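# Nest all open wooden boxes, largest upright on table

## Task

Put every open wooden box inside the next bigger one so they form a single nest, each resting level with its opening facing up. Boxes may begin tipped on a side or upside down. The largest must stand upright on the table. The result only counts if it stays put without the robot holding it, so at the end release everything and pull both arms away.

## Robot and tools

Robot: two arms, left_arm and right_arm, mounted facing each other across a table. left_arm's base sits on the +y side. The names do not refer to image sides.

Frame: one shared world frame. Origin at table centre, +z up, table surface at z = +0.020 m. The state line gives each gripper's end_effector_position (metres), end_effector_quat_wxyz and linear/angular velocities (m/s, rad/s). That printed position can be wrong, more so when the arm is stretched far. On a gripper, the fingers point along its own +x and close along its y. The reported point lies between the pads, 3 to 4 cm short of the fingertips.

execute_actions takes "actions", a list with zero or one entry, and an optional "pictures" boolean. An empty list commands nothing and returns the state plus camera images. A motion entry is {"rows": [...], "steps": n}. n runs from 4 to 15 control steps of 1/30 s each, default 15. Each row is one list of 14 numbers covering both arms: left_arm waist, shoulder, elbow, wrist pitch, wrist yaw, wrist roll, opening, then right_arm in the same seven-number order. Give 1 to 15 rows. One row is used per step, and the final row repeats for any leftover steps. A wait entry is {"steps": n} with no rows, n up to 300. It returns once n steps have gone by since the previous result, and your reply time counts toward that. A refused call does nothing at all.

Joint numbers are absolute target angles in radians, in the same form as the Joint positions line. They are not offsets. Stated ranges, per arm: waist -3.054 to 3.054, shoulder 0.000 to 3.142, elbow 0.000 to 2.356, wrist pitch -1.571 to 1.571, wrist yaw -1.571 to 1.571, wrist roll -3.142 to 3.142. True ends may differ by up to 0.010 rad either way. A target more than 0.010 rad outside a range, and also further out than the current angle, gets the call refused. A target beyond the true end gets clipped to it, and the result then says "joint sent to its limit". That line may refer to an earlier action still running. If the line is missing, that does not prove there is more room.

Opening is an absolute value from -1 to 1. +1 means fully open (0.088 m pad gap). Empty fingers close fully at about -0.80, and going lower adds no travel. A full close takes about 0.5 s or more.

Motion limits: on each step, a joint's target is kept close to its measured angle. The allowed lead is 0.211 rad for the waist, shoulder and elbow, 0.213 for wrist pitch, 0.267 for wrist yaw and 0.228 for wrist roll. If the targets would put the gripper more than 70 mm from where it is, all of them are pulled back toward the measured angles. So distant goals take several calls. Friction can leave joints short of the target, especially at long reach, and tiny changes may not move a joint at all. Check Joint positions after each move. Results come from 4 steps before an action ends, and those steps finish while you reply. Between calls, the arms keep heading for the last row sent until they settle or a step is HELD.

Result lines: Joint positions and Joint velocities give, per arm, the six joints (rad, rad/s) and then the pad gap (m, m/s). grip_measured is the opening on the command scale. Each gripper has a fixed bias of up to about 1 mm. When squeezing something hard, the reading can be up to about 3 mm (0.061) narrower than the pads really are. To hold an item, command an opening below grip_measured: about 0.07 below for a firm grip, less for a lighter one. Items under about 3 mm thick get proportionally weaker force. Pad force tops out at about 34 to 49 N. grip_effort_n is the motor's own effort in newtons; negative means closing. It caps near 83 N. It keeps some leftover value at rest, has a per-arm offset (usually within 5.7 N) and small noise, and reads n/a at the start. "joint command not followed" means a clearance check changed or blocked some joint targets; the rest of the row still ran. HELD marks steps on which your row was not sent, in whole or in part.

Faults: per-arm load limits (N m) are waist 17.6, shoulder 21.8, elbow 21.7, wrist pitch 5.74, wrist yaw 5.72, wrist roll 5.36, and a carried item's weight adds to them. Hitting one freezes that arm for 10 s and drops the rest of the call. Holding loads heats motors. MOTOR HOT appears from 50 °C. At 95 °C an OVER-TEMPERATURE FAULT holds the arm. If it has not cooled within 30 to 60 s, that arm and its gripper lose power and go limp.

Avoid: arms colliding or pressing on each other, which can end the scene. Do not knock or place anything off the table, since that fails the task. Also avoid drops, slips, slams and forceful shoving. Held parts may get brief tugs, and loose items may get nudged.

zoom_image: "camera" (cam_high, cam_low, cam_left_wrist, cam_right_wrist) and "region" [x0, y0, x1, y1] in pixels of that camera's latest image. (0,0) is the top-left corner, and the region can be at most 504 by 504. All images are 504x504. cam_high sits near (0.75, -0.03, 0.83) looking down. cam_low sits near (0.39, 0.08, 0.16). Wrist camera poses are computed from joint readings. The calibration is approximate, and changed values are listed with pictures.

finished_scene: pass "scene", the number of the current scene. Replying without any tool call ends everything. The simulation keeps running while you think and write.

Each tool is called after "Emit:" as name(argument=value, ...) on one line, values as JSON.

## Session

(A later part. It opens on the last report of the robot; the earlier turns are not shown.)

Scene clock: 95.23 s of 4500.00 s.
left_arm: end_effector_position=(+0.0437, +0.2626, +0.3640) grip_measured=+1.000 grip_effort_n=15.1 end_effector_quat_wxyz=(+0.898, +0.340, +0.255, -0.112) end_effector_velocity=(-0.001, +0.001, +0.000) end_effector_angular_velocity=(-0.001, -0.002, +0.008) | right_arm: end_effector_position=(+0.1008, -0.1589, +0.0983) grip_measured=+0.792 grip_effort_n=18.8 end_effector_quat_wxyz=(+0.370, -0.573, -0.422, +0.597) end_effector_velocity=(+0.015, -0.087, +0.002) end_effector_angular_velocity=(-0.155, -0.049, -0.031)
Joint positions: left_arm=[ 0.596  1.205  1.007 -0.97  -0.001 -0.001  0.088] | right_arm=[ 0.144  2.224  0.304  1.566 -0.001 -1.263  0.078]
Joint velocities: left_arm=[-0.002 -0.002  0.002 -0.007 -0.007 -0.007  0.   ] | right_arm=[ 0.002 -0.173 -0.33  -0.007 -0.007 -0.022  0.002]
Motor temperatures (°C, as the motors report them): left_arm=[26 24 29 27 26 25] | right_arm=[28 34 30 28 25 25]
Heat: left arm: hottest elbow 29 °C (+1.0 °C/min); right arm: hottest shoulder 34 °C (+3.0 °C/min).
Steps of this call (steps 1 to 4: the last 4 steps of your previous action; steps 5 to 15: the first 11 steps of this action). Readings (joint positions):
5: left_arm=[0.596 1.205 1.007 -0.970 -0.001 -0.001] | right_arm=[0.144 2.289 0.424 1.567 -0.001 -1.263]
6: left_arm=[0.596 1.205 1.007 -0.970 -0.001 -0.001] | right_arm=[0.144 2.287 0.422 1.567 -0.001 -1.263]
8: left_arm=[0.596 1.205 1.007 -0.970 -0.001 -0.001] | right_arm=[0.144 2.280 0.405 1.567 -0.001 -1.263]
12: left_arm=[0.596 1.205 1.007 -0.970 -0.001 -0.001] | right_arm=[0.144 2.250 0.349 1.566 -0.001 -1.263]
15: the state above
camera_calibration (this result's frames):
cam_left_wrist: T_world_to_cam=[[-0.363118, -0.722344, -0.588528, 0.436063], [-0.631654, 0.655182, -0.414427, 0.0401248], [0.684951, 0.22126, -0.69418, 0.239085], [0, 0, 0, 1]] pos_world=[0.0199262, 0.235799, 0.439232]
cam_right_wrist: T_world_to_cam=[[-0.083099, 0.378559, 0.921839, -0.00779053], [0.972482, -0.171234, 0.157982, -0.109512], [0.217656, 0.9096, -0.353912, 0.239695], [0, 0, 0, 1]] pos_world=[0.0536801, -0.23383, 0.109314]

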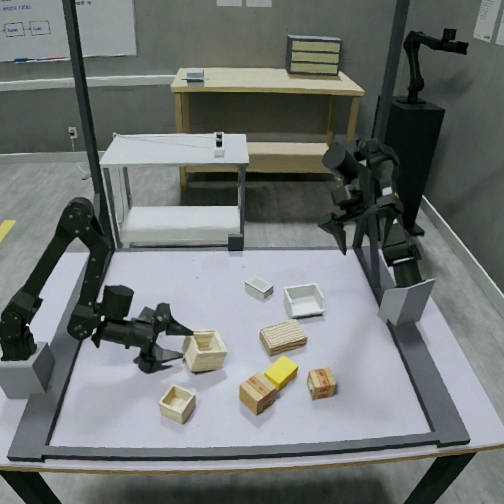

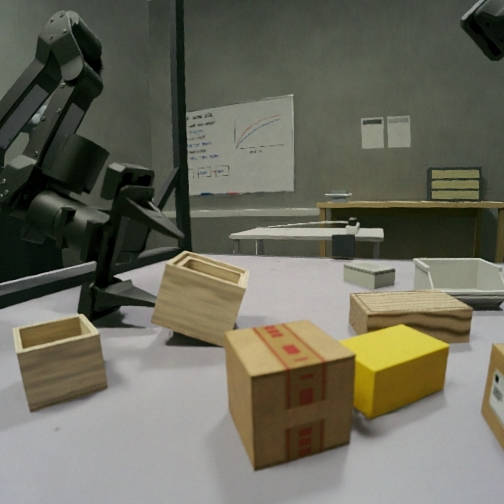

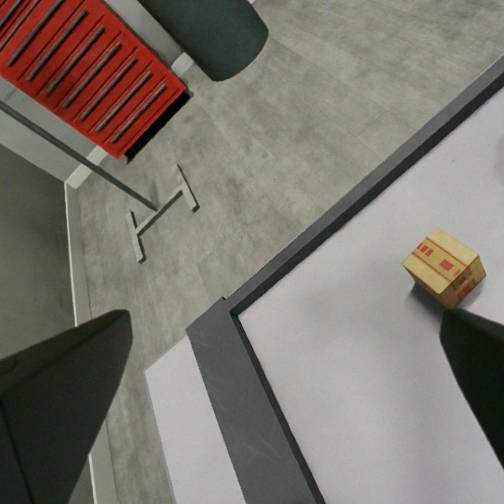

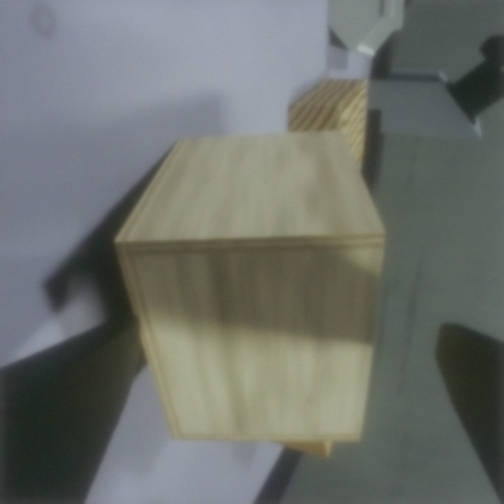

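Settling upright. Retreat up and view from above.

Emit:
execute_actions(actions=[{"rows":[[0.6,1.2,1.0,-0.97,0,0,1,0.145,2.15,0.2,1.565,0,-1.265,1],[0.6,1.2,1.0,-0.97,0,0,1,0.145,2.15,0.2,1.565,0,-1.265,1],[0.6,1.2,1.0,-0.97,0,0,1,0.145,2.15,0.2,1.565,0,-1.265,1],[0.6,1.2,1.0,-0.97,0,0,1,0.145,2.15,0.2,1.565,0,-1.265,1],[0.6,1.2,1.0,-0.97,0,0,1,0.145,1.8,0.3,1.1,0,-1.0,1]],"steps":15}])

Emit:
execute_actions(actions=[{"rows":[[0.6,1.2,1.0,-0.97,0,0,1,0.1,1.65,1.0,-0.3,-0.2,-0.3,1]],"steps":15}])

Emit:
execute_actions(actions=[{"rows":[[0.6,1.2,1.0,-0.97,0,0,1,0.03,1.85,1.5,-1.1,-0.29,0,1]],"steps":15}])

Emit:
execute_actions(actions=[{"rows":[[0.6,1.2,1.0,-0.97,0,0,1,0.03,1.85,1.5,-1.1,-0.29,0,1]],"steps":15}])

Emit:
execute_actions(actions=[{"rows":[[0.6,1.2,1.0,-0.97,0,0,1,0.03,2.0,1.5,-1.08,-0.29,0,1]],"steps":15}], pictures=true)

Scene clock: 96.00 s of 4500.00 s.
left_arm: end_effector_position=(+0.0437, +0.2626, +0.3640) grip_measured=+1.000 grip_effort_n=15.1 end_effector_quat_wxyz=(+0.898, +0.340, +0.255, -0.112) end_effector_velocity=(-0.000, +0.003, -0.003) end_effector_angular_velocity=(+0.003, +0.005, +0.014) | right_arm: end_effector_position=(+0.0860, -0.1561, +0.1440) grip_measured=+0.989 grip_effort_n=17.9 end_effector_quat_wxyz=(+0.433, -0.526, -0.356, +0.640) end_effector_velocity=(-0.052, +0.041, +0.132) end_effector_angular_velocity=(-0.015, +0.316, -0.098)
Joint positions: left_arm=[ 0.596  1.205  1.007 -0.97  -0.001 -0.001  0.088] | right_arm=[ 0.144  1.882  0.291  1.246 -0.001 -1.041  0.087]
Joint velocities: left_arm=[-0.002 -0.002 -0.007 -0.007 -0.007 -0.007  0.   ] | right_arm=[-0.002 -0.93   0.193 -1.106 -0.022  0.33   0.004]
Motor temperatures (°C, as the motors report them): left_arm=[26 24 29 27 26 25] | right_arm=[28 34 30 28 25 25]
Heat: left arm: hottest elbow 29 °C (+1.0 °C/min); right arm: hottest shoulder 34 °C (+3.0 °C/min).
Steps of this call (steps 1 to 4: the last 4 steps of your previous action; steps 5 to 12: the robot went on to your last target; steps 13 to 23: the first 11 steps of this action). Readings (joint positions):
13: left_arm=[0.596 1.205 1.007 -0.970 -0.001 -0.001] | right_arm=[0.144 2.203 0.271 1.565 -0.001 -1.263]
14: left_arm=[0.596 1.205 1.007 -0.970 -0.001 -0.001] | right_arm=[0.144 2.192 0.257 1.565 -0.001 -1.263]
16: left_arm=[0.596 1.205 1.007 -0.970 -0.001 -0.001] | right_arm=[0.144 2.173 0.229 1.565 -0.001 -1.263]
20: left_arm=[0.596 1.205 1.007 -0.970 -0.001 -0.001] | right_arm=[0.144 2.014 0.260 1.380 -0.001 -1.098]
23: the state above

Scene clock: 96.50 s of 4500.00 s.
left_arm: end_effector_position=(+0.0437, +0.2626, +0.3640) grip_measured=+1.000 grip_effort_n=15.1 end_effector_quat_wxyz=(+0.898, +0.340, +0.255, -0.112) end_effector_velocity=(-0.002, +0.000, -0.002) end_effector_angular_velocity=(+0.008, +0.011, -0.006) | right_arm: end_effector_position=(+0.0289, -0.0753, +0.2429) grip_measured=+0.998 grip_effort_n=18.4 end_effector_quat_wxyz=(+0.512, -0.351, -0.190, +0.760) end_effector_velocity=(-0.124, +0.213, +0.276) end_effector_angular_velocity=(-0.347, +1.440, -0.450)
Joint positions: left_arm=[ 0.596  1.205  1.007 -0.97  -0.001 -0.001  0.088] | right_arm=[ 0.105  1.667  0.728  0.662 -0.182 -0.506  0.088]
Joint velocities: left_arm=[-0.002 -0.002 -0.002 -0.007  0.007  0.007  0.   ] | right_arm=[-0.022 -0.081  1.409 -1.458 -0.095  1.546  0.   ]
Motor temperatures (°C, as the motors report them): left_arm=[26 24 29 28 26 25] | right_arm=[28 34 30 28 25 25]
Heat: left arm: hottest elbow 29 °C (+1.0 °C/min); right arm: hottest shoulder 34 °C (+3.0 °C/min).
Steps of this call (steps 1 to 4: the last 4 steps of your previous action; steps 5 to 15: the first 11 steps of this action). Readings (joint positions):
5: left_arm=[0.596 1.205 1.007 -0.970 -0.001 -0.001] | right_arm=[0.141 1.813 0.308 1.111 -0.016 -0.990]
6: left_arm=[0.596 1.205 1.007 -0.970 -0.001 -0.001] | right_arm=[0.135 1.793 0.330 1.059 -0.052 -0.949]
8: left_arm=[0.596 1.205 1.007 -0.970 -0.001 -0.001] | right_arm=[0.124 1.749 0.398 0.989 -0.103 -0.864]
12: left_arm=[0.596 1.205 1.007 -0.970 -0.001 -0.001] | right_arm=[0.109 1.683 0.584 0.808 -0.164 -0.664]
15: the state above

Scene clock: 97.00 s of 4500.00 s.
left_arm: end_effector_position=(+0.0437, +0.2626, +0.3640) grip_measured=+1.000 grip_effort_n=15.1 end_effector_quat_wxyz=(+0.898, +0.340, +0.255, -0.112) end_effector_velocity=(-0.002, -0.001, -0.003) end_effector_angular_velocity=(+0.011, +0.012, -0.010) | right_arm: end_effector_position=(+0.0247, +0.0034, +0.3002) grip_measured=+0.998 grip_effort_n=17.4 end_effector_quat_wxyz=(+0.573, -0.282, +0.100, +0.763) end_effector_velocity=(-0.081, +0.036, +0.233) end_effector_angular_velocity=(-0.190, +0.159, -0.089)
Joint positions: left_arm=[ 0.596  1.205  1.007 -0.97  -0.001 -0.001  0.088] | right_arm=[ 0.03   1.84   1.389 -0.07  -0.28  -0.023  0.088]
Joint velocities: left_arm=[-0.007 -0.002 -0.002 -0.007  0.007  0.007  0.   ] | right_arm=[-0.007 -0.002  1.101 -1.253 -0.066  0.168 -0.   ]
Motor temperatures (°C, as the motors report them): left_arm=[26 24 29 28 26 25] | right_arm=[28 34 30 28 25 25]
Heat: left arm: hottest elbow 29 °C (+1.0 °C/min); right arm: hottest shoulder 34 °C (+3.0 °C/min).
Steps of this call (steps 1 to 4: the last 4 steps of your previous action; steps 5 to 15: the first 11 steps of this action). Readings (joint positions):
5: left_arm=[0.596 1.205 1.007 -0.970 -0.001 -0.001] | right_arm=[0.098 1.673 0.943 0.424 -0.206 -0.326]
6: left_arm=[0.596 1.205 1.007 -0.970 -0.001 -0.001] | right_arm=[0.088 1.698 0.995 0.382 -0.234 -0.271]
8: left_arm=[0.596 1.205 1.007 -0.970 -0.001 -0.001] | right_arm=[0.063 1.762 1.100 0.280 -0.253 -0.167]
12: left_arm=[0.596 1.205 1.007 -0.970 -0.001 -0.001] | right_arm=[0.032 1.832 1.264 0.072 -0.272 -0.052]
15: the state above

Scene clock: 97.50 s of 4500.00 s.
left_arm: end_effector_position=(+0.0437, +0.2626, +0.3640) grip_measured=+1.000 grip_effort_n=15.1 end_effector_quat_wxyz=(+0.898, +0.340, +0.255, -0.112) end_effector_velocity=(-0.001, +0.006, -0.004) end_effector_angular_velocity=(+0.029, +0.007, +0.020) | right_arm: end_effector_position=(+0.0496, -0.0886, +0.2410) grip_measured=+0.998 grip_effort_n=18.4 end_effector_quat_wxyz=(+0.537, -0.439, +0.340, +0.635) end_effector_velocity=(+0.058, -0.279, -0.117) end_effector_angular_velocity=(-1.385, -0.098, -0.437)
Joint positions: left_arm=[ 0.596  1.205  1.007 -0.97  -0.001 -0.001  0.088] | right_arm=[ 0.03   1.839  1.49  -0.798 -0.285 -0.002  0.088]
Joint velocities: left_arm=[-0.007 -0.002 -0.007 -0.022 -0.022  0.007  0.   ] | right_arm=[-0.002 -0.002  0.002 -1.458 -0.007  0.007  0.   ]
Motor temperatures (°C, as the motors report them): left_arm=[26 24 29 28 26 25] | right_arm=[28 34 30 28 25 25]
Heat: left arm: hottest elbow 29 °C (+1.0 °C/min); right arm: hottest shoulder 34 °C (+3.0 °C/min).
Steps of this call (steps 1 to 4: the last 4 steps of your previous action; steps 5 to 15: the first 11 steps of this action). Readings (joint positions):
5: left_arm=[0.596 1.205 1.007 -0.970 -0.001 -0.001] | right_arm=[0.030 1.834 1.488 -0.303 -0.285 -0.007]
6: left_arm=[0.596 1.205 1.007 -0.970 -0.001 -0.001] | right_arm=[0.030 1.834 1.490 -0.353 -0.285 -0.006]
8: left_arm=[0.596 1.205 1.007 -0.970 -0.001 -0.001] | right_arm=[0.030 1.837 1.490 -0.456 -0.285 -0.004]
12: left_arm=[0.596 1.205 1.007 -0.970 -0.001 -0.001] | right_arm=[0.030 1.839 1.490 -0.651 -0.285 -0.003]
15: the state above

Scene clock: 98.00 s of 4500.00 s.
left_arm: end_effector_position=(+0.0437, +0.2626, +0.3640) grip_measured=+1.000 grip_effort_n=15.1 end_effector_quat_wxyz=(+0.898, +0.340, +0.255, -0.112) end_effector_velocity=(-0.004, +0.002, -0.004) end_effector_angular_velocity=(+0.011, +0.018, -0.001) | right_arm: end_effector_position=(+0.0728, -0.1418, +0.1781) grip_measured=+0.998 grip_effort_n=17.9 end_effector_quat_wxyz=(+0.483, -0.523, +0.476, +0.516) end_effector_velocity=(-0.003, -0.002, +0.002) end_effector_angular_velocity=(-0.003, +0.022, +0.004)
Joint positions: left_arm=[ 0.596  1.205  1.007 -0.97  -0.001 -0.001  0.088] | right_arm=[ 0.03   1.989  1.501 -1.074 -0.288 -0.002  0.088]
Joint velocities: left_arm=[-0.002 -0.007 -0.002 -0.022  0.007  0.007  0.   ] | right_arm=[-0.002 -0.007 -0.002 -0.007 -0.022 -0.007  0.   ]
Motor temperatures (°C, as the motors report them): left_arm=[26 24 29 28 26 25] | right_arm=[28 34 30 28 25 25]
Heat: left arm: hottest elbow 29 °C (+1.0 °C/min); right arm: hottest shoulder 34 °C (+3.0 °C/min).
Steps of this call (steps 1 to 4: the last 4 steps of your previous action; steps 5 to 15: the first 11 steps of this action). Readings (joint positions):
5: left_arm=[0.596 1.205 1.007 -0.970 -0.001 -0.001] | right_arm=[0.030 1.853 1.490 -1.019 -0.285 -0.002]
6: left_arm=[0.596 1.205 1.007 -0.970 -0.001 -0.001] | right_arm=[0.030 1.872 1.498 -1.031 -0.287 -0.002]
8: left_arm=[0.596 1.205 1.007 -0.970 -0.001 -0.001] | right_arm=[0.030 1.923 1.505 -1.042 -0.288 -0.002]
12: left_arm=[0.596 1.205 1.007 -0.970 -0.001 -0.001] | right_arm=[0.030 1.986 1.501 -1.070 -0.288 -0.002]
15: the state above
camera_calibration (this result's frames):
cam_left_wrist: T_world_to_cam=[[-0.363118, -0.722344, -0.588528, 0.436063], [-0.631654, 0.655182, -0.414427, 0.0401248], [0.684951, 0.22126, -0.69418, 0.239085], [0, 0, 0, 1]] pos_world=[0.0199262, 0.235799, 0.439232]
cam_right_wrist: T_world_to_cam=[[0.992766, 0.120062, -0.000431975, -0.0409192], [0.115207, -0.951591, 0.284961, -0.162802], [0.0338021, -0.28295, -0.958539, 0.210421], [0, 0, 0, 1]] pos_world=[0.0522664, -0.0904692, 0.248072]

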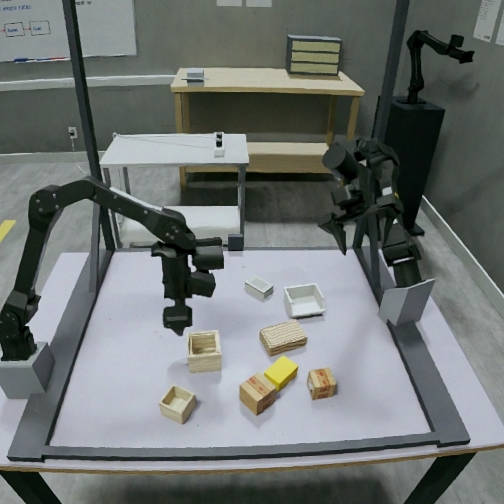

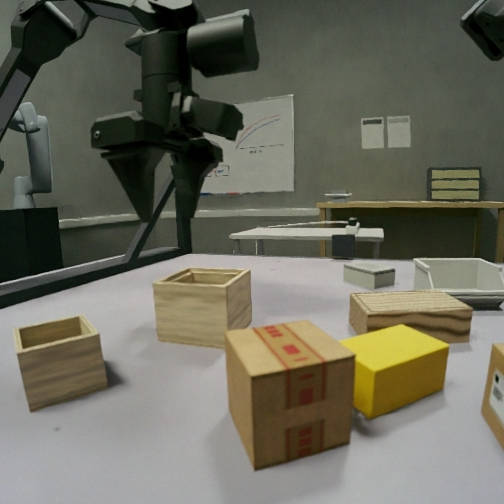

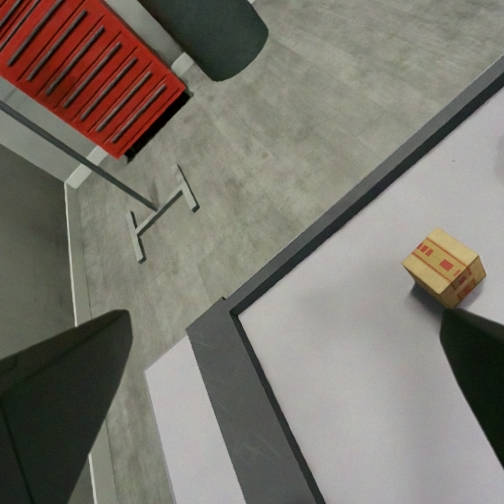

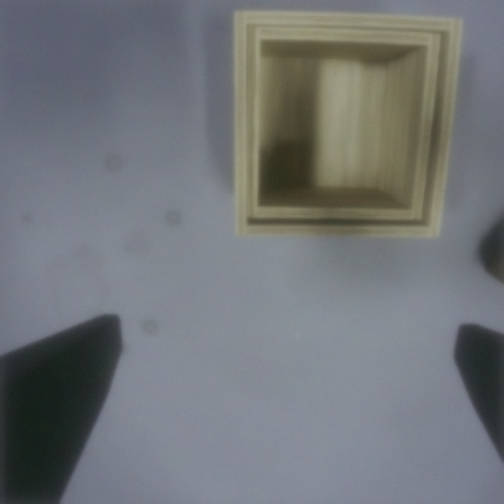

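Emit:
execute_actions(actions=[{"rows":[[0.6,1.2,1.0,-0.97,0,0,1,-0.357,2.0,1.52,-1.15,-0.29,-0.15,1]],"steps":15}])

Emit:
execute_actions(actions=[{"rows":[[0.6,1.2,1.0,-0.97,0,0,1,-0.357,2.15,1.53,-1.06,-0.29,-0.15,1]],"steps":15}])

Emit:
execute_actions(actions=[{"steps":6}], pictures=true)

Scene clock: 98.77 s of 4500.00 s.
left_arm: end_effector_position=(+0.0437, +0.2626, +0.3640) grip_measured=+1.000 grip_effort_n=15.1 end_effector_quat_wxyz=(+0.898, +0.340, +0.255, -0.112) end_effector_velocity=(-0.002, +0.000, -0.002) end_effector_angular_velocity=(+0.008, +0.011, -0.006) | right_arm: end_effector_position=(+0.2020, -0.1532, +0.2207) grip_measured=+0.998 grip_effort_n=17.9 end_effector_quat_wxyz=(+0.552, -0.447, +0.524, +0.470) end_effector_velocity=(+0.129, -0.039, +0.042) end_effector_angular_velocity=(+0.062, +0.027, -0.326)
Joint positions: left_arm=[ 0.596  1.205  1.007 -0.97  -0.001 -0.001  0.088] | right_arm=[-0.344  1.989  1.511 -1.143 -0.289 -0.138  0.088]
Joint velocities: left_arm=[-0.002 -0.002 -0.002 -0.007  0.007  0.007  0.   ] | right_arm=[-0.393 -0.007 -0.002 -0.066 -0.007 -0.066 -0.   ]
Motor temperatures (°C, as the motors report them): left_arm=[26 24 29 28 26 25] | right_arm=[28 34 30 28 25 25]
Heat: left arm: hottest elbow 29 °C (+1.0 °C/min); right arm: hottest shoulder 34 °C (+3.0 °C/min).
Steps of this call (steps 1 to 4: the last 4 steps of your previous action; steps 5 to 12: the robot went on to your last target; steps 13 to 23: the first 11 steps of this action). Readings (joint positions):
13: left_arm=[0.596 1.205 1.007 -0.970 -0.001 -0.001] | right_arm=[0.024 1.989 1.502 -1.083 -0.292 -0.019]
14: left_arm=[0.596 1.205 1.007 -0.970 -0.001 -0.001] | right_arm=[0.000 1.989 1.503 -1.100 -0.297 -0.050]
16: left_arm=[0.596 1.205 1.007 -0.970 -0.001 -0.001] | right_arm=[-0.080 1.989 1.504 -1.120 -0.297 -0.089]
20: left_arm=[0.596 1.205 1.007 -0.970 -0.001 -0.001] | right_arm=[-0.263 1.989 1.509 -1.137 -0.293 -0.127]
23: the state above

Scene clock: 99.27 s of 4500.00 s.
left_arm: end_effector_position=(+0.0437, +0.2626, +0.3640) grip_measured=+1.000 grip_effort_n=15.1 end_effector_quat_wxyz=(+0.898, +0.340, +0.255, -0.112) end_effector_velocity=(-0.002, +0.000, -0.002) end_effector_angular_velocity=(-0.007, +0.007, -0.001) | right_arm: end_effector_position=(+0.2241, -0.1400, +0.1767) grip_measured=+0.998 grip_effort_n=18.4 end_effector_quat_wxyz=(+0.542, -0.451, +0.542, +0.458) end_effector_velocity=(+0.002, +0.007, +0.001) end_effector_angular_velocity=(+0.037, -0.004, +0.030)
Joint positions: left_arm=[ 0.596  1.205  1.007 -0.97  -0.001 -0.001  0.088] | right_arm=[-0.355  2.138  1.531 -1.066 -0.289 -0.148  0.088]
Joint velocities: left_arm=[-0.002 -0.007 -0.002 -0.007  0.007 -0.007  0.   ] | right_arm=[-0.002 -0.002 -0.002  0.037 -0.007 -0.022 -0.   ]
Motor temperatures (°C, as the motors report them): left_arm=[26 24 29 28 26 25] | right_arm=[28 34 30 28 25 25]
Heat: left arm: hottest elbow 29 °C (+1.0 °C/min); right arm: hottest shoulder 34 °C (+3.0 °C/min).
Steps of this call (steps 1 to 4: the last 4 steps of your previous action; steps 5 to 15: the first 11 steps of this action). Readings (joint positions):
5: left_arm=[0.596 1.205 1.007 -0.970 -0.001 -0.001] | right_arm=[-0.355 2.003 1.512 -1.146 -0.289 -0.146]
6: left_arm=[0.596 1.205 1.007 -0.970 -0.001 -0.001] | right_arm=[-0.355 2.022 1.521 -1.124 -0.289 -0.147]
8: left_arm=[0.596 1.205 1.007 -0.970 -0.001 -0.001] | right_arm=[-0.355 2.074 1.533 -1.082 -0.289 -0.147]
12: left_arm=[0.596 1.205 1.007 -0.970 -0.001 -0.001] | right_arm=[-0.355 2.136 1.531 -1.072 -0.289 -0.147]
15: the state above

Scene clock: 99.47 s of 4500.00 s.
left_arm: end_effector_position=(+0.0437, +0.2626, +0.3640) grip_measured=+1.000 grip_effort_n=15.1 end_effector_quat_wxyz=(+0.898, +0.340, +0.255, -0.112) end_effector_velocity=(+0.001, +0.005, -0.002) end_effector_angular_velocity=(+0.010, -0.001, +0.026) | right_arm: end_effector_position=(+0.2246, -0.1395, +0.1765) grip_measured=+0.998 grip_effort_n=17.9 end_effector_quat_wxyz=(+0.542, -0.451, +0.541, +0.458) end_effector_velocity=(-0.002, +0.002, +0.001) end_effector_angular_velocity=(+0.014, +0.019, -0.007)
Joint positions: left_arm=[ 0.596  1.205  1.007 -0.97  -0.001 -0.001  0.088] | right_arm=[-0.355  2.139  1.531 -1.063 -0.289 -0.148  0.088]
Joint velocities: left_arm=[-0.002  0.002 -0.007 -0.007 -0.022 -0.007  0.   ] | right_arm=[-0.002 -0.002 -0.002  0.007 -0.022  0.007 -0.   ]
Motor temperatures (°C, as the motors report them): left_arm=[26 24 29 28 26 25] | right_arm=[28 34 30 28 25 25]
Heat: left arm: hottest elbow 29 °C (+1.0 °C/min); right arm: hottest shoulder 34 °C (+3.0 °C/min).
Kept back: nothing.
Steps of this call (steps 1 to 4: the last 4 steps of your previous action; steps 5 to 6: the robot went on to your last target). Readings (joint positions):
1: left_arm=[0.596 1.205 1.007 -0.970 -0.001 -0.001] | right_arm=[-0.355 2.138 1.531 -1.064 -0.289 -0.148]
2: left_arm=[0.596 1.205 1.007 -0.970 -0.001 -0.001] | right_arm=[-0.355 2.138 1.531 -1.064 -0.289 -0.148]
4: left_arm=[0.596 1.205 1.007 -0.970 -0.001 -0.001] | right_arm=[-0.355 2.139 1.531 -1.064 -0.289 -0.148]
6: the state above
camera_calibration (this result's frames):
cam_left_wrist: T_world_to_cam=[[-0.363118, -0.722344, -0.588528, 0.436063], [-0.631654, 0.655182, -0.414427, 0.0401248], [0.684951, 0.22126, -0.69418, 0.239085], [0, 0, 0, 1]] pos_world=[0.0199262, 0.235799, 0.439232]
cam_right_wrist: T_world_to_cam=[[0.990988, -0.132503, -0.0196426, -0.223237], [-0.121979, -0.953261, 0.276432, -0.123065], [-0.0553525, -0.271545, -0.960833, 0.226457], [0, 0, 0, 1]] pos_world=[0.218749, -0.0853997, 0.247222]

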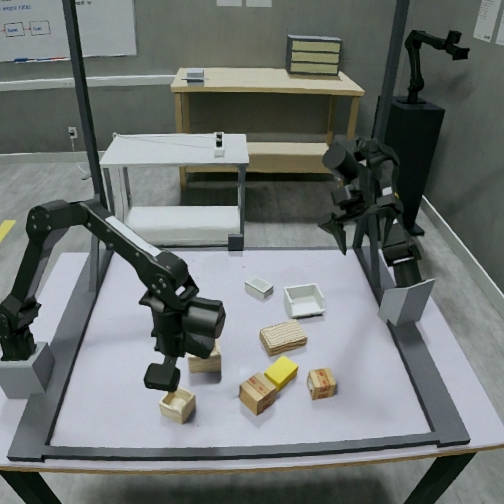

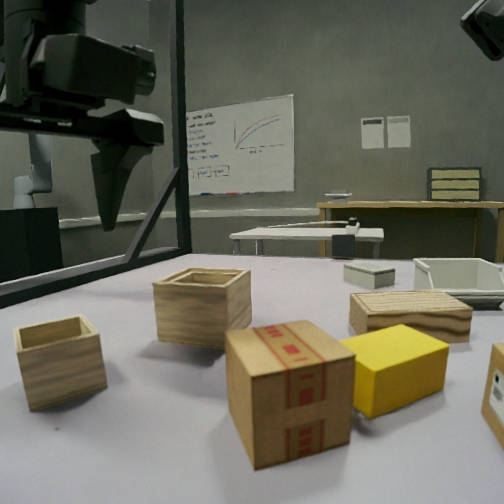

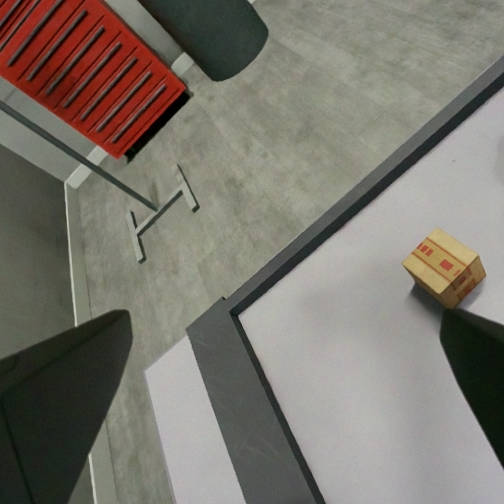

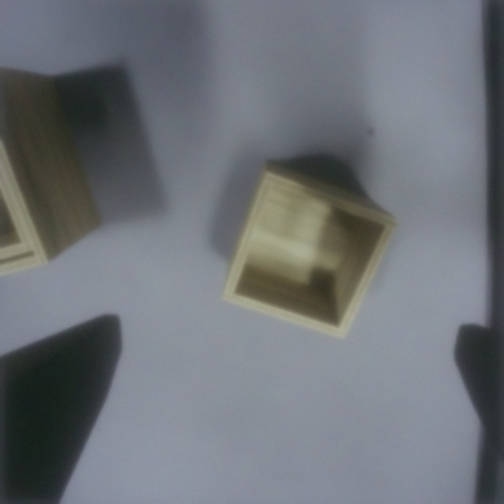

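Emit:
execute_actions(actions=[{"rows":[[0.6,1.2,1.0,-0.97,0,0,1,-0.30,2.17,1.50,-0.98,-0.29,0.29,0.1],[0.6,1.2,1.0,-0.97,0,0,1,-0.30,2.17,1.50,-0.98,-0.29,0.29,0.1],[0.6,1.2,1.0,-0.97,0,0,1,-0.30,2.17,1.50,-0.98,-0.29,0.29,0.1],[0.6,1.2,1.0,-0.97,0,0,1,-0.30,2.17,1.50,-0.98,-0.29,0.29,0.1],[0.6,1.2,1.0,-0.97,0,0,1,-0.283,2.24,1.472,-0.89,-0.29,0.30,0.1]],"steps":15}])

Emit:
execute_actions(actions=[{"steps":8}], pictures=true)

Scene clock: 103.00 s of 4500.00 s.
left_arm: end_effector_position=(+0.0437, +0.2626, +0.3640) grip_measured=+1.000 grip_effort_n=15.1 end_effector_quat_wxyz=(+0.898, +0.340, +0.255, -0.112) end_effector_velocity=(+0.000, +0.003, +0.000) end_effector_angular_velocity=(-0.018, -0.008, +0.036) | right_arm: end_effector_position=(+0.2145, -0.1256, +0.1289) grip_measured=+0.146 grip_effort_n=-14.2 end_effector_quat_wxyz=(+0.613, -0.354, +0.608, +0.359) end_effector_velocity=(+0.010, -0.031, -0.093) end_effector_angular_velocity=(-0.156, +0.049, -0.340)
Joint positions: left_arm=[ 0.596  1.205  1.007 -0.97  -0.001 -0.001  0.088] | right_arm=[-0.286  2.223  1.485 -0.911 -0.289  0.264  0.046]
Joint velocities: left_arm=[-0.002 -0.002 -0.002 -0.007 -0.022 -0.037  0.   ] | right_arm=[ 0.022  0.173 -0.129  0.139 -0.007  0.315 -0.02 ]
Motor temperatures (°C, as the motors report them): left_arm=[26 24 29 28 26 25] | right_arm=[28 35 31 28 25 25]
Heat: left arm: hottest elbow 29 °C (+1.0 °C/min); right arm: hottest shoulder 35 °C (+4.0 °C/min).
Steps of this call (steps 1 to 15: the robot went on to your last target; steps 16 to 90: nothing new was sent; then 0.17 s passed at rest; steps 91 to 101: the first 11 steps of this action). Readings (joint positions):
91: left_arm=[0.596 1.205 1.007 -0.970 -0.001 -0.001] | right_arm=[-0.353 2.139 1.530 -1.055 -0.289 -0.116]
92: left_arm=[0.596 1.205 1.007 -0.970 -0.001 -0.001] | right_arm=[-0.347 2.141 1.527 -1.033 -0.289 -0.060]
94: left_arm=[0.596 1.205 1.007 -0.970 -0.001 -0.001] | right_arm=[-0.329 2.147 1.525 -1.006 -0.289 0.045]
98: left_arm=[0.596 1.205 1.007 -0.970 -0.001 -0.001] | right_arm=[-0.294 2.193 1.504 -0.927 -0.289 0.214]
101: the state above

Scene clock: 103.27 s of 4500.00 s.
left_arm: end_effector_position=(+0.0437, +0.2626, +0.3640) grip_measured=+1.000 grip_effort_n=15.1 end_effector_quat_wxyz=(+0.898, +0.340, +0.255, -0.112) end_effector_velocity=(-0.001, +0.002, -0.001) end_effector_angular_velocity=(+0.013, +0.001, +0.003) | right_arm: end_effector_position=(+0.2157, -0.1241, +0.1258) grip_measured=+0.107 grip_effort_n=-15.1 end_effector_quat_wxyz=(+0.619, -0.344, +0.612, +0.352) end_effector_velocity=(+0.001, -0.005, +0.001) end_effector_angular_velocity=(-0.021, -0.001, -0.031)
Joint positions: left_arm=[ 0.596  1.205  1.007 -0.97  -0.001 -0.001  0.088] | right_arm=[-0.285  2.229  1.481 -0.894 -0.289  0.295  0.044]
Joint velocities: left_arm=[-0.002 -0.002 -0.002 -0.007 -0.007  0.007  0.   ] | right_arm=[-0.002 -0.002 -0.002 -0.022  0.007  0.022 -0.002]
Motor temperatures (°C, as the motors report them): left_arm=[26 24 29 28 26 25] | right_arm=[28 35 31 28 25 25]
Heat: left arm: hottest elbow 29 °C (+0.0 °C/min); right arm: hottest shoulder 35 °C (+4.0 °C/min).
Kept back: nothing.
Steps of this call (steps 1 to 4: the last 4 steps of your previous action; steps 5 to 8: the robot went on to your last target). Readings (joint positions):
1: left_arm=[0.596 1.205 1.007 -0.970 -0.001 -0.001] | right_arm=[-0.285 2.227 1.482 -0.906 -0.289 0.272]
2: left_arm=[0.596 1.205 1.007 -0.970 -0.001 -0.001] | right_arm=[-0.285 2.229 1.481 -0.903 -0.289 0.279]
4: left_arm=[0.596 1.205 1.007 -0.970 -0.001 -0.001] | right_arm=[-0.285 2.229 1.481 -0.897 -0.289 0.287]
8: the state above
camera_calibration (this result's frames):
cam_left_wrist: T_world_to_cam=[[-0.363118, -0.722344, -0.588528, 0.436063], [-0.631654, 0.655182, -0.414427, 0.0401248], [0.684951, 0.22126, -0.69418, 0.239085], [0, 0, 0, 1]] pos_world=[0.0199262, 0.235799, 0.439232]
cam_right_wrist: T_world_to_cam=[[0.877091, -0.479978, -0.0182258, -0.232156], [-0.457902, -0.847003, 0.270021, -0.00906005], [-0.145041, -0.228487, -0.962682, 0.206265], [0, 0, 0, 1]] pos_world=[0.229391, -0.0719752, 0.196782]

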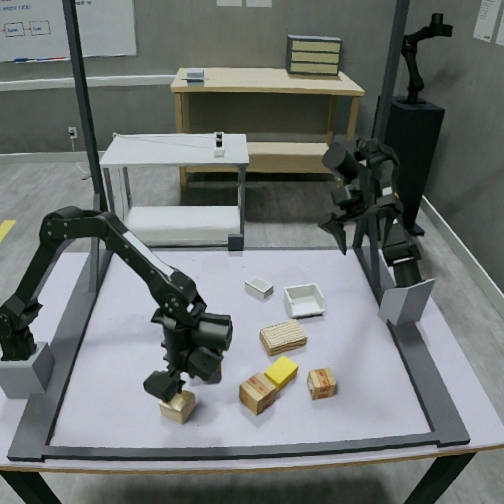

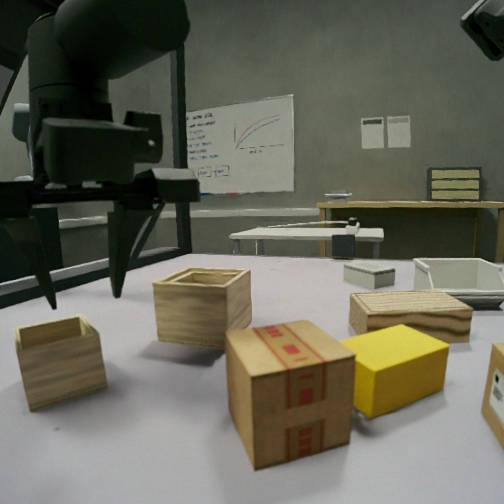

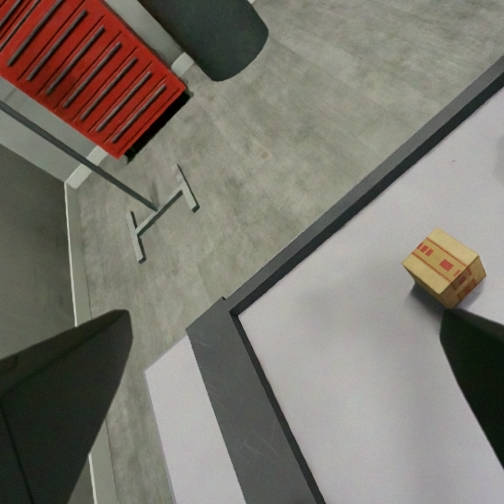

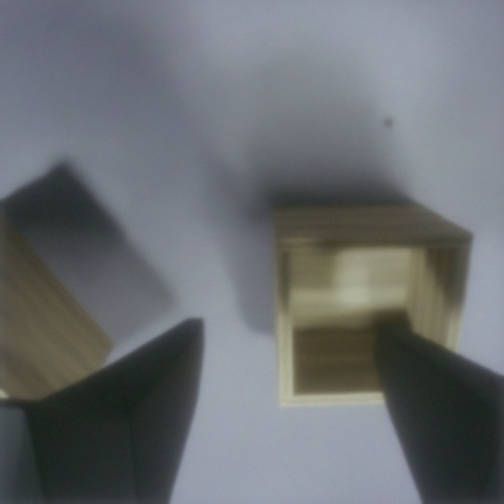

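Emit:
execute_actions(actions=[{"rows":[[0.6,1.2,1.0,-0.97,0,0,1,-0.27,2.275,1.455,-0.83,-0.29,0.31,0.1],[0.6,1.2,1.0,-0.97,0,0,1,-0.27,2.275,1.455,-0.83,-0.29,0.31,0.1],[0.6,1.2,1.0,-0.97,0,0,1,-0.27,2.275,1.455,-0.83,-0.29,0.31,0.1],[0.6,1.2,1.0,-0.97,0,0,1,-0.256,2.32,1.435,-0.77,-0.29,0.325,0.1]],"steps":15}])

Emit:
execute_actions(actions=[{"rows":[[0.6,1.2,1.0,-0.97,0,0,1,-0.256,2.32,1.435,-0.77,-0.29,0.325,0.1],[0.6,1.2,1.0,-0.97,0,0,1,-0.256,2.32,1.435,-0.77,-0.29,0.325,0.1],[0.6,1.2,1.0,-0.97,0,0,1,-0.256,2.32,1.435,-0.77,-0.29,0.325,-1]],"steps":15}], pictures=true)

Scene clock: 104.07 s of 4500.00 s.
left_arm: end_effector_position=(+0.0437, +0.2626, +0.3640) grip_measured=+1.000 grip_effort_n=15.1 end_effector_quat_wxyz=(+0.898, +0.340, +0.255, -0.112) end_effector_velocity=(-0.001, +0.002, -0.001) end_effector_angular_velocity=(+0.001, +0.001, +0.011) | right_arm: end_effector_position=(+0.2170, -0.1229, +0.0868) grip_measured=+0.103 grip_effort_n=-14.7 end_effector_quat_wxyz=(+0.617, -0.346, +0.614, +0.348) end_effector_velocity=(+0.003, +0.003, -0.027) end_effector_angular_velocity=(+0.019, +0.002, -0.004)
Joint positions: left_arm=[ 0.596  1.205  1.007 -0.97  -0.001 -0.001  0.088] | right_arm=[-0.259  2.307  1.444 -0.783 -0.289  0.321  0.044]
Joint velocities: left_arm=[-0.002 -0.002 -0.002 -0.007 -0.007 -0.007  0.   ] | right_arm=[ 0.012  0.051 -0.037  0.11  -0.007  0.022 -0.   ]
Motor temperatures (°C, as the motors report them): left_arm=[26 24 29 28 26 25] | right_arm=[28 35 31 28 25 25]
Heat: left arm: hottest elbow 29 °C (+0.0 °C/min); right arm: hottest shoulder 35 °C (+4.1 °C/min).
Steps of this call (steps 1 to 13: the robot went on to your last target; steps 14 to 24: the first 11 steps of this action). Readings (joint positions):
14: left_arm=[0.596 1.205 1.007 -0.970 -0.001 -0.001] | right_arm=[-0.285 2.231 1.480 -0.886 -0.289 0.299]
15: left_arm=[0.596 1.205 1.007 -0.970 -0.001 -0.001] | right_arm=[-0.284 2.234 1.478 -0.869 -0.289 0.302]
17: left_arm=[0.596 1.205 1.007 -0.970 -0.001 -0.001] | right_arm=[-0.279 2.249 1.475 -0.844 -0.289 0.307]
21: left_arm=[0.596 1.205 1.007 -0.970 -0.001 -0.001] | right_arm=[-0.264 2.292 1.455 -0.794 -0.289 0.318]
24: the state above

Scene clock: 104.57 s of 4500.00 s.
left_arm: end_effector_position=(+0.0437, +0.2626, +0.3640) grip_measured=+1.000 grip_effort_n=15.1 end_effector_quat_wxyz=(+0.898, +0.340, +0.255, -0.112) end_effector_velocity=(-0.001, -0.004, -0.002) end_effector_angular_velocity=(-0.003, +0.010, -0.024) | right_arm: end_effector_position=(+0.2176, -0.1210, +0.0862) grip_measured=-0.791 grip_effort_n=-83.5 end_effector_quat_wxyz=(+0.620, -0.344, +0.612, +0.350) end_effector_velocity=(+0.001, +0.004, +0.001) end_effector_angular_velocity=(+0.023, +0.002, +0.026)
Joint positions: left_arm=[ 0.596  1.205  1.007 -0.97  -0.001 -0.001  0.088] | right_arm=[-0.259  2.308  1.444 -0.772 -0.289  0.324  0.   ]
Joint velocities: left_arm=[-0.002 -0.002 -0.002  0.007  0.022  0.007  0.   ] | right_arm=[-0.002 -0.002 -0.002  0.022 -0.007 -0.022  0.074]
Motor temperatures (°C, as the motors report them): left_arm=[26 24 29 28 26 25] | right_arm=[28 35 31 28 25 25]
Heat: left arm: hottest elbow 29 °C (+0.0 °C/min); right arm: hottest shoulder 35 °C (+4.0 °C/min).
Steps of this call (steps 1 to 4: the last 4 steps of your previous action; steps 5 to 15: the first 11 steps of this action). Readings (joint positions):
5: left_arm=[0.596 1.205 1.007 -0.970 -0.001 -0.001] | right_arm=[-0.259 2.308 1.444 -0.773 -0.289 0.322]
6: left_arm=[0.596 1.205 1.007 -0.970 -0.001 -0.001] | right_arm=[-0.259 2.308 1.444 -0.773 -0.289 0.322]
8: left_arm=[0.596 1.205 1.007 -0.970 -0.001 -0.001] | right_arm=[-0.259 2.308 1.444 -0.773 -0.289 0.322]
12: left_arm=[0.596 1.205 1.007 -0.970 -0.001 -0.001] | right_arm=[-0.259 2.308 1.444 -0.772 -0.289 0.323]
15: the state above
camera_calibration (this result's frames):
cam_left_wrist: T_world_to_cam=[[-0.363118, -0.722344, -0.588528, 0.436063], [-0.631654, 0.655182, -0.414427, 0.0401248], [0.684951, 0.22126, -0.69418, 0.239085], [0, 0, 0, 1]] pos_world=[0.0199262, 0.235799, 0.439232]
cam_right_wrist: T_world_to_cam=[[0.875992, -0.482063, -0.0159058, -0.233287], [-0.460184, -0.845202, 0.271781, 0.0056809], [-0.144459, -0.230759, -0.962228, 0.168748], [0, 0, 0, 1]] pos_world=[0.231349, -0.0687173, 0.15712]

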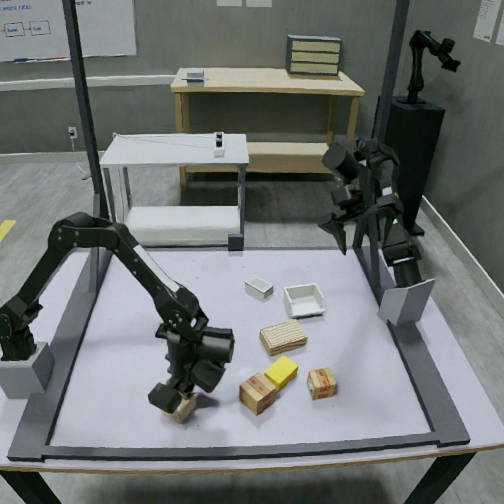

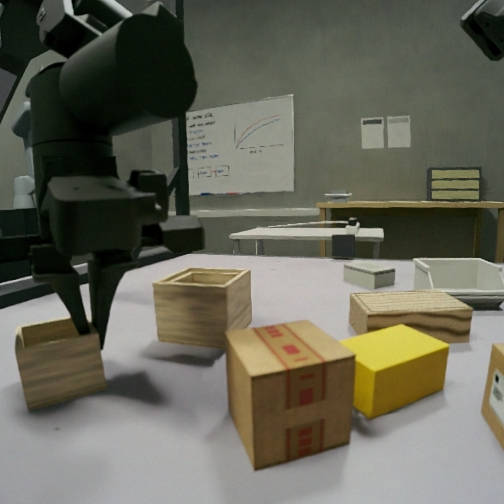

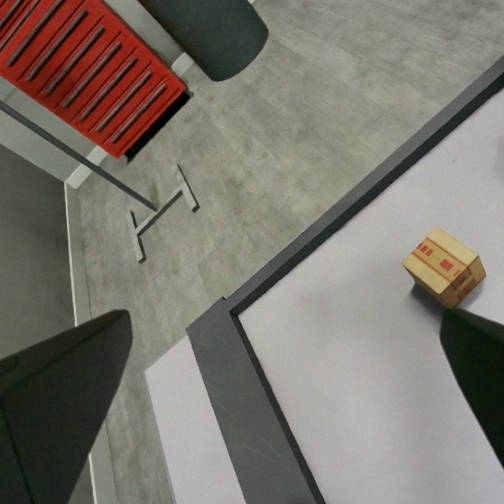

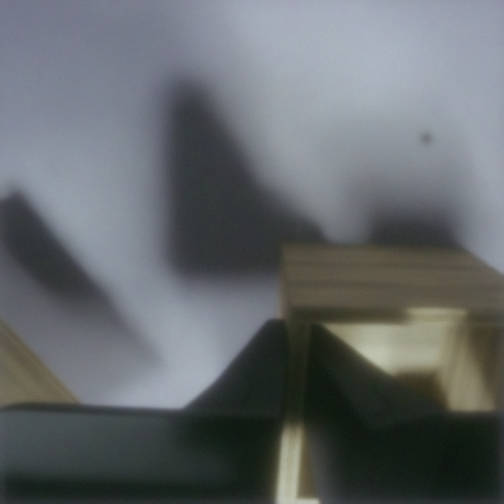

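Emit:
execute_actions(actions=[{"rows":[[0.6,1.2,1.0,-0.97,0,0,1,-0.27,2.26,1.46,-0.84,-0.29,0.31,-1],[0.6,1.2,1.0,-0.97,0,0,1,-0.27,2.26,1.46,-0.84,-0.29,0.31,-1],[0.6,1.2,1.0,-0.97,0,0,1,-0.27,2.26,1.46,-0.84,-0.29,0.31,-1],[0.6,1.2,1.0,-0.97,0,0,1,-0.27,2.26,1.46,-0.84,-0.29,0.31,-1],[0.6,1.2,1.0,-0.97,0,0,1,-0.3,2.05,1.55,-1.1,-0.29,0.25,-1]],"steps":15}])

Emit:
execute_actions(actions=[{"rows":[[0.6,1.2,1.0,-0.97,0,0,1,0.0435,2.08,1.75,-1.2,-0.29,0.03,-1]],"steps":15}])

Emit:
execute_actions(actions=[{"rows":[[0.6,1.2,1.0,-0.97,0,0,1,0.0435,2.2,1.808,-1.16,-0.29,0.03,-1]],"steps":15}])

Emit:
execute_actions(actions=[{"steps":6}], pictures=true)

Scene clock: 105.40 s of 4500.00 s.
left_arm: end_effector_position=(+0.0437, +0.2626, +0.3640) grip_measured=+1.000 grip_effort_n=15.1 end_effector_quat_wxyz=(+0.898, +0.340, +0.255, -0.112) end_effector_velocity=(-0.001, +0.002, -0.003) end_effector_angular_velocity=(+0.006, +0.006, +0.010) | right_arm: end_effector_position=(+0.2015, -0.1309, +0.1737) grip_measured=-0.762 grip_effort_n=-83.5 end_effector_quat_wxyz=(+0.618, -0.348, +0.604, +0.364) end_effector_velocity=(-0.063, +0.048, +0.395) end_effector_angular_velocity=(+0.640, -0.139, +0.209)
Joint positions: left_arm=[ 0.596  1.205  1.007 -0.97  -0.001 -0.001  0.088] | right_arm=[-0.291  2.117  1.516 -1.028 -0.29   0.267  0.002]
Joint velocities: left_arm=[-0.007 -0.002 -0.007 -0.007 -0.007 -0.007  0.   ] | right_arm=[-0.12  -0.823  0.403 -0.579 -0.022 -0.139  0.   ]
Motor temperatures (°C, as the motors report them): left_arm=[26 24 29 28 26 25] | right_arm=[28 35 31 28 25 25]
Heat: left arm: hottest elbow 29 °C (+0.0 °C/min); right arm: hottest shoulder 35 °C (+4.0 °C/min).
Steps of this call (steps 1 to 4: the last 4 steps of your previous action; steps 5 to 14: the robot went on to your last target; steps 15 to 25: the first 11 steps of this action). Readings (joint positions):
15: left_arm=[0.596 1.205 1.007 -0.970 -0.001 -0.001] | right_arm=[-0.259 2.306 1.444 -0.775 -0.290 0.323]
16: left_arm=[0.596 1.205 1.007 -0.970 -0.001 -0.001] | right_arm=[-0.260 2.303 1.445 -0.792 -0.290 0.321]
18: left_arm=[0.596 1.205 1.007 -0.970 -0.001 -0.001] | right_arm=[-0.262 2.292 1.445 -0.818 -0.290 0.318]
22: left_arm=[0.596 1.205 1.007 -0.970 -0.001 -0.001] | right_arm=[-0.277 2.209 1.473 -0.943 -0.290 0.285]
25: the state above

Scene clock: 105.90 s of 4500.00 s.
left_arm: end_effector_position=(+0.0437, +0.2626, +0.3640) grip_measured=+1.000 grip_effort_n=15.1 end_effector_quat_wxyz=(+0.898, +0.340, +0.255, -0.112) end_effector_velocity=(-0.001, +0.002, -0.001) end_effector_angular_velocity=(+0.001, +0.001, +0.011) | right_arm: end_effector_position=(+0.0620, -0.1097, +0.2049) grip_measured=-0.762 grip_effort_n=-83.5 end_effector_quat_wxyz=(+0.501, -0.503, +0.480, +0.516) end_effector_velocity=(-0.191, -0.029, -0.035) end_effector_angular_velocity=(-0.131, -0.004, +0.612)
Joint positions: left_arm=[ 0.596  1.205  1.007 -0.97  -0.001 -0.001  0.088] | right_arm=[ 0.028  2.068  1.73  -1.189 -0.292  0.048  0.002]
Joint velocities: left_arm=[-0.002 -0.002 -0.002 -0.007 -0.007 -0.007  0.   ] | right_arm=[ 0.476  0.002  0.095 -0.081 -0.007 -0.154 -0.   ]
Motor temperatures (°C, as the motors report them): left_arm=[26 24 29 28 26 25] | right_arm=[28 35 31 28 25 25]
Heat: left arm: hottest elbow 29 °C (+0.0 °C/min); right arm: hottest shoulder 35 °C (+4.0 °C/min).
Steps of this call (steps 1 to 4: the last 4 steps of your previous action; steps 5 to 15: the first 11 steps of this action). Readings (joint positions):
5: left_arm=[0.596 1.205 1.007 -0.970 -0.001 -0.001] | right_arm=[-0.294 2.051 1.563 -1.094 -0.286 0.233]
6: left_arm=[0.596 1.205 1.007 -0.970 -0.001 -0.001] | right_arm=[-0.276 2.058 1.588 -1.121 -0.283 0.195]
8: left_arm=[0.596 1.205 1.007 -0.970 -0.001 -0.001] | right_arm=[-0.212 2.067 1.636 -1.138 -0.283 0.138]
12: left_arm=[0.596 1.205 1.007 -0.970 -0.001 -0.001] | right_arm=[-0.055 2.068 1.710 -1.172 -0.286 0.072]
15: the state above

Scene clock: 106.40 s of 4500.00 s.
left_arm: end_effector_position=(+0.0437, +0.2626, +0.3640) grip_measured=+1.000 grip_effort_n=15.1 end_effector_quat_wxyz=(+0.898, +0.340, +0.255, -0.112) end_effector_velocity=(-0.001, +0.002, -0.001) end_effector_angular_velocity=(+0.001, +0.001, +0.011) | right_arm: end_effector_position=(+0.0647, -0.0925, +0.1730) grip_measured=-0.762 grip_effort_n=-83.5 end_effector_quat_wxyz=(+0.488, -0.517, +0.484, +0.511) end_effector_velocity=(-0.004, +0.008, +0.012) end_effector_angular_velocity=(+0.035, +0.010, +0.016)
Joint positions: left_arm=[ 0.596  1.205  1.007 -0.97  -0.001 -0.001  0.088] | right_arm=[ 0.042  2.187  1.791 -1.164 -0.292  0.033  0.002]
Joint velocities: left_arm=[-0.002 -0.002 -0.002 -0.007 -0.007 -0.007  0.   ] | right_arm=[-0.002 -0.007  0.037 -0.007 -0.007 -0.007 -0.   ]
Motor temperatures (°C, as the motors report them): left_arm=[26 24 29 28 26 25] | right_arm=[28 35 31 28 25 25]
Heat: left arm: hottest elbow 29 °C (+0.0 °C/min); right arm: hottest shoulder 35 °C (+4.0 °C/min).
Steps of this call (steps 1 to 4: the last 4 steps of your previous action; steps 5 to 15: the first 11 steps of this action). Readings (joint positions):
5: left_arm=[0.596 1.205 1.007 -0.970 -0.001 -0.001] | right_arm=[0.044 2.079 1.742 -1.199 -0.292 0.036]
6: left_arm=[0.596 1.205 1.007 -0.970 -0.001 -0.001] | right_arm=[0.043 2.096 1.760 -1.192 -0.292 0.035]
8: left_arm=[0.596 1.205 1.007 -0.970 -0.001 -0.001] | right_arm=[0.042 2.136 1.787 -1.165 -0.292 0.034]
12: left_arm=[0.596 1.205 1.007 -0.970 -0.001 -0.001] | right_arm=[0.042 2.182 1.790 -1.165 -0.292 0.033]
15: the state above

Scene clock: 106.60 s of 4500.00 s.
left_arm: end_effector_position=(+0.0437, +0.2626, +0.3640) grip_measured=+1.000 grip_effort_n=14.7 end_effector_quat_wxyz=(+0.898, +0.340, +0.255, -0.112) end_effector_velocity=(+0.002, -0.002, +0.003) end_effector_angular_velocity=(-0.010, -0.020, -0.005) | right_arm: end_effector_position=(+0.0640, -0.0904, +0.1746) grip_measured=-0.762 grip_effort_n=-83.5 end_effector_quat_wxyz=(+0.489, -0.515, +0.481, +0.514) end_effector_velocity=(+0.002, -0.005, +0.001) end_effector_angular_velocity=(-0.019, +0.005, -0.006)
Joint positions: left_arm=[ 0.596  1.205  1.007 -0.97  -0.001 -0.001  0.088] | right_arm=[ 0.042  2.187  1.798 -1.162 -0.292  0.032  0.002]
Joint velocities: left_arm=[-0.002 -0.002 -0.002  0.022 -0.007 -0.007  0.   ] | right_arm=[-0.007 -0.002 -0.002 -0.022 -0.007 -0.007 -0.   ]
Motor temperatures (°C, as the motors report them): left_arm=[26 24 29 28 26 25] | right_arm=[28 35 31 28 25 25]
Heat: left arm: hottest elbow 29 °C (+0.0 °C/min); right arm: hottest shoulder 35 °C (+4.0 °C/min).
Kept back: nothing.
Steps of this call (steps 1 to 4: the last 4 steps of your previous action; steps 5 to 6: the robot went on to your last target). Readings (joint positions):
1: left_arm=[0.596 1.205 1.007 -0.970 -0.001 -0.001] | right_arm=[0.042 2.187 1.793 -1.164 -0.292 0.032]
2: left_arm=[0.596 1.205 1.007 -0.970 -0.001 -0.001] | right_arm=[0.042 2.187 1.795 -1.163 -0.292 0.032]
4: left_arm=[0.596 1.205 1.007 -0.970 -0.001 -0.001] | right_arm=[0.042 2.187 1.798 -1.162 -0.292 0.032]
6: the state above
camera_calibration (this result's frames):
cam_left_wrist: T_world_to_cam=[[-0.363118, -0.722344, -0.588528, 0.436063], [-0.631654, 0.655182, -0.414427, 0.0401248], [0.684951, 0.22126, -0.69418, 0.239085], [0, 0, 0, 1]] pos_world=[0.0199262, 0.235799, 0.439232]
cam_right_wrist: T_world_to_cam=[[0.994965, 0.100115, -0.00469343, -0.0395545], [0.0974493, -0.955404, 0.278758, -0.109973], [0.0234237, -0.277812, -0.96035, 0.223333], [0, 0, 0, 1]] pos_world=[0.0448408, -0.039064, 0.244948]

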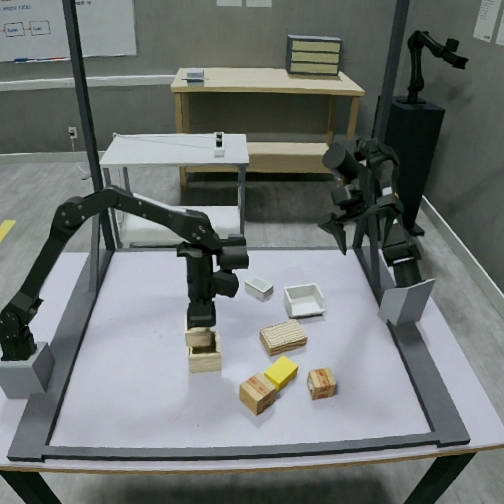

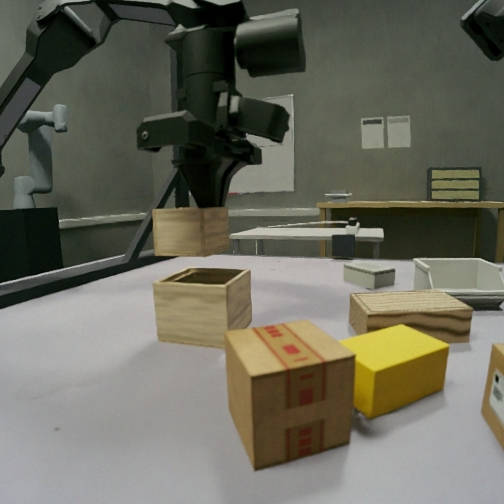

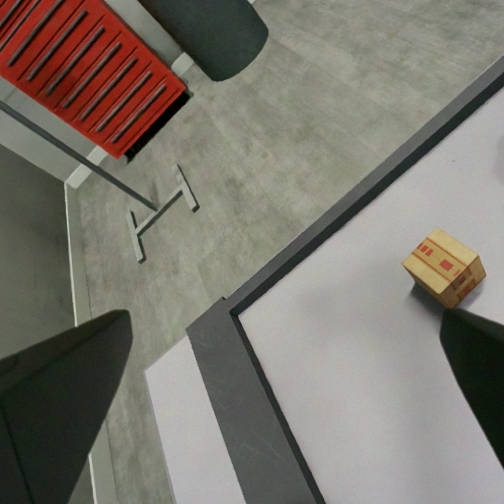

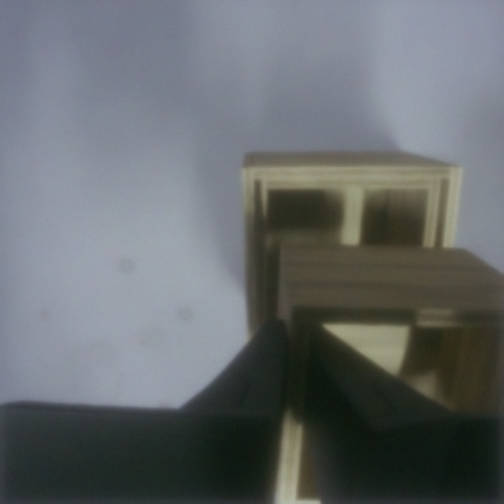

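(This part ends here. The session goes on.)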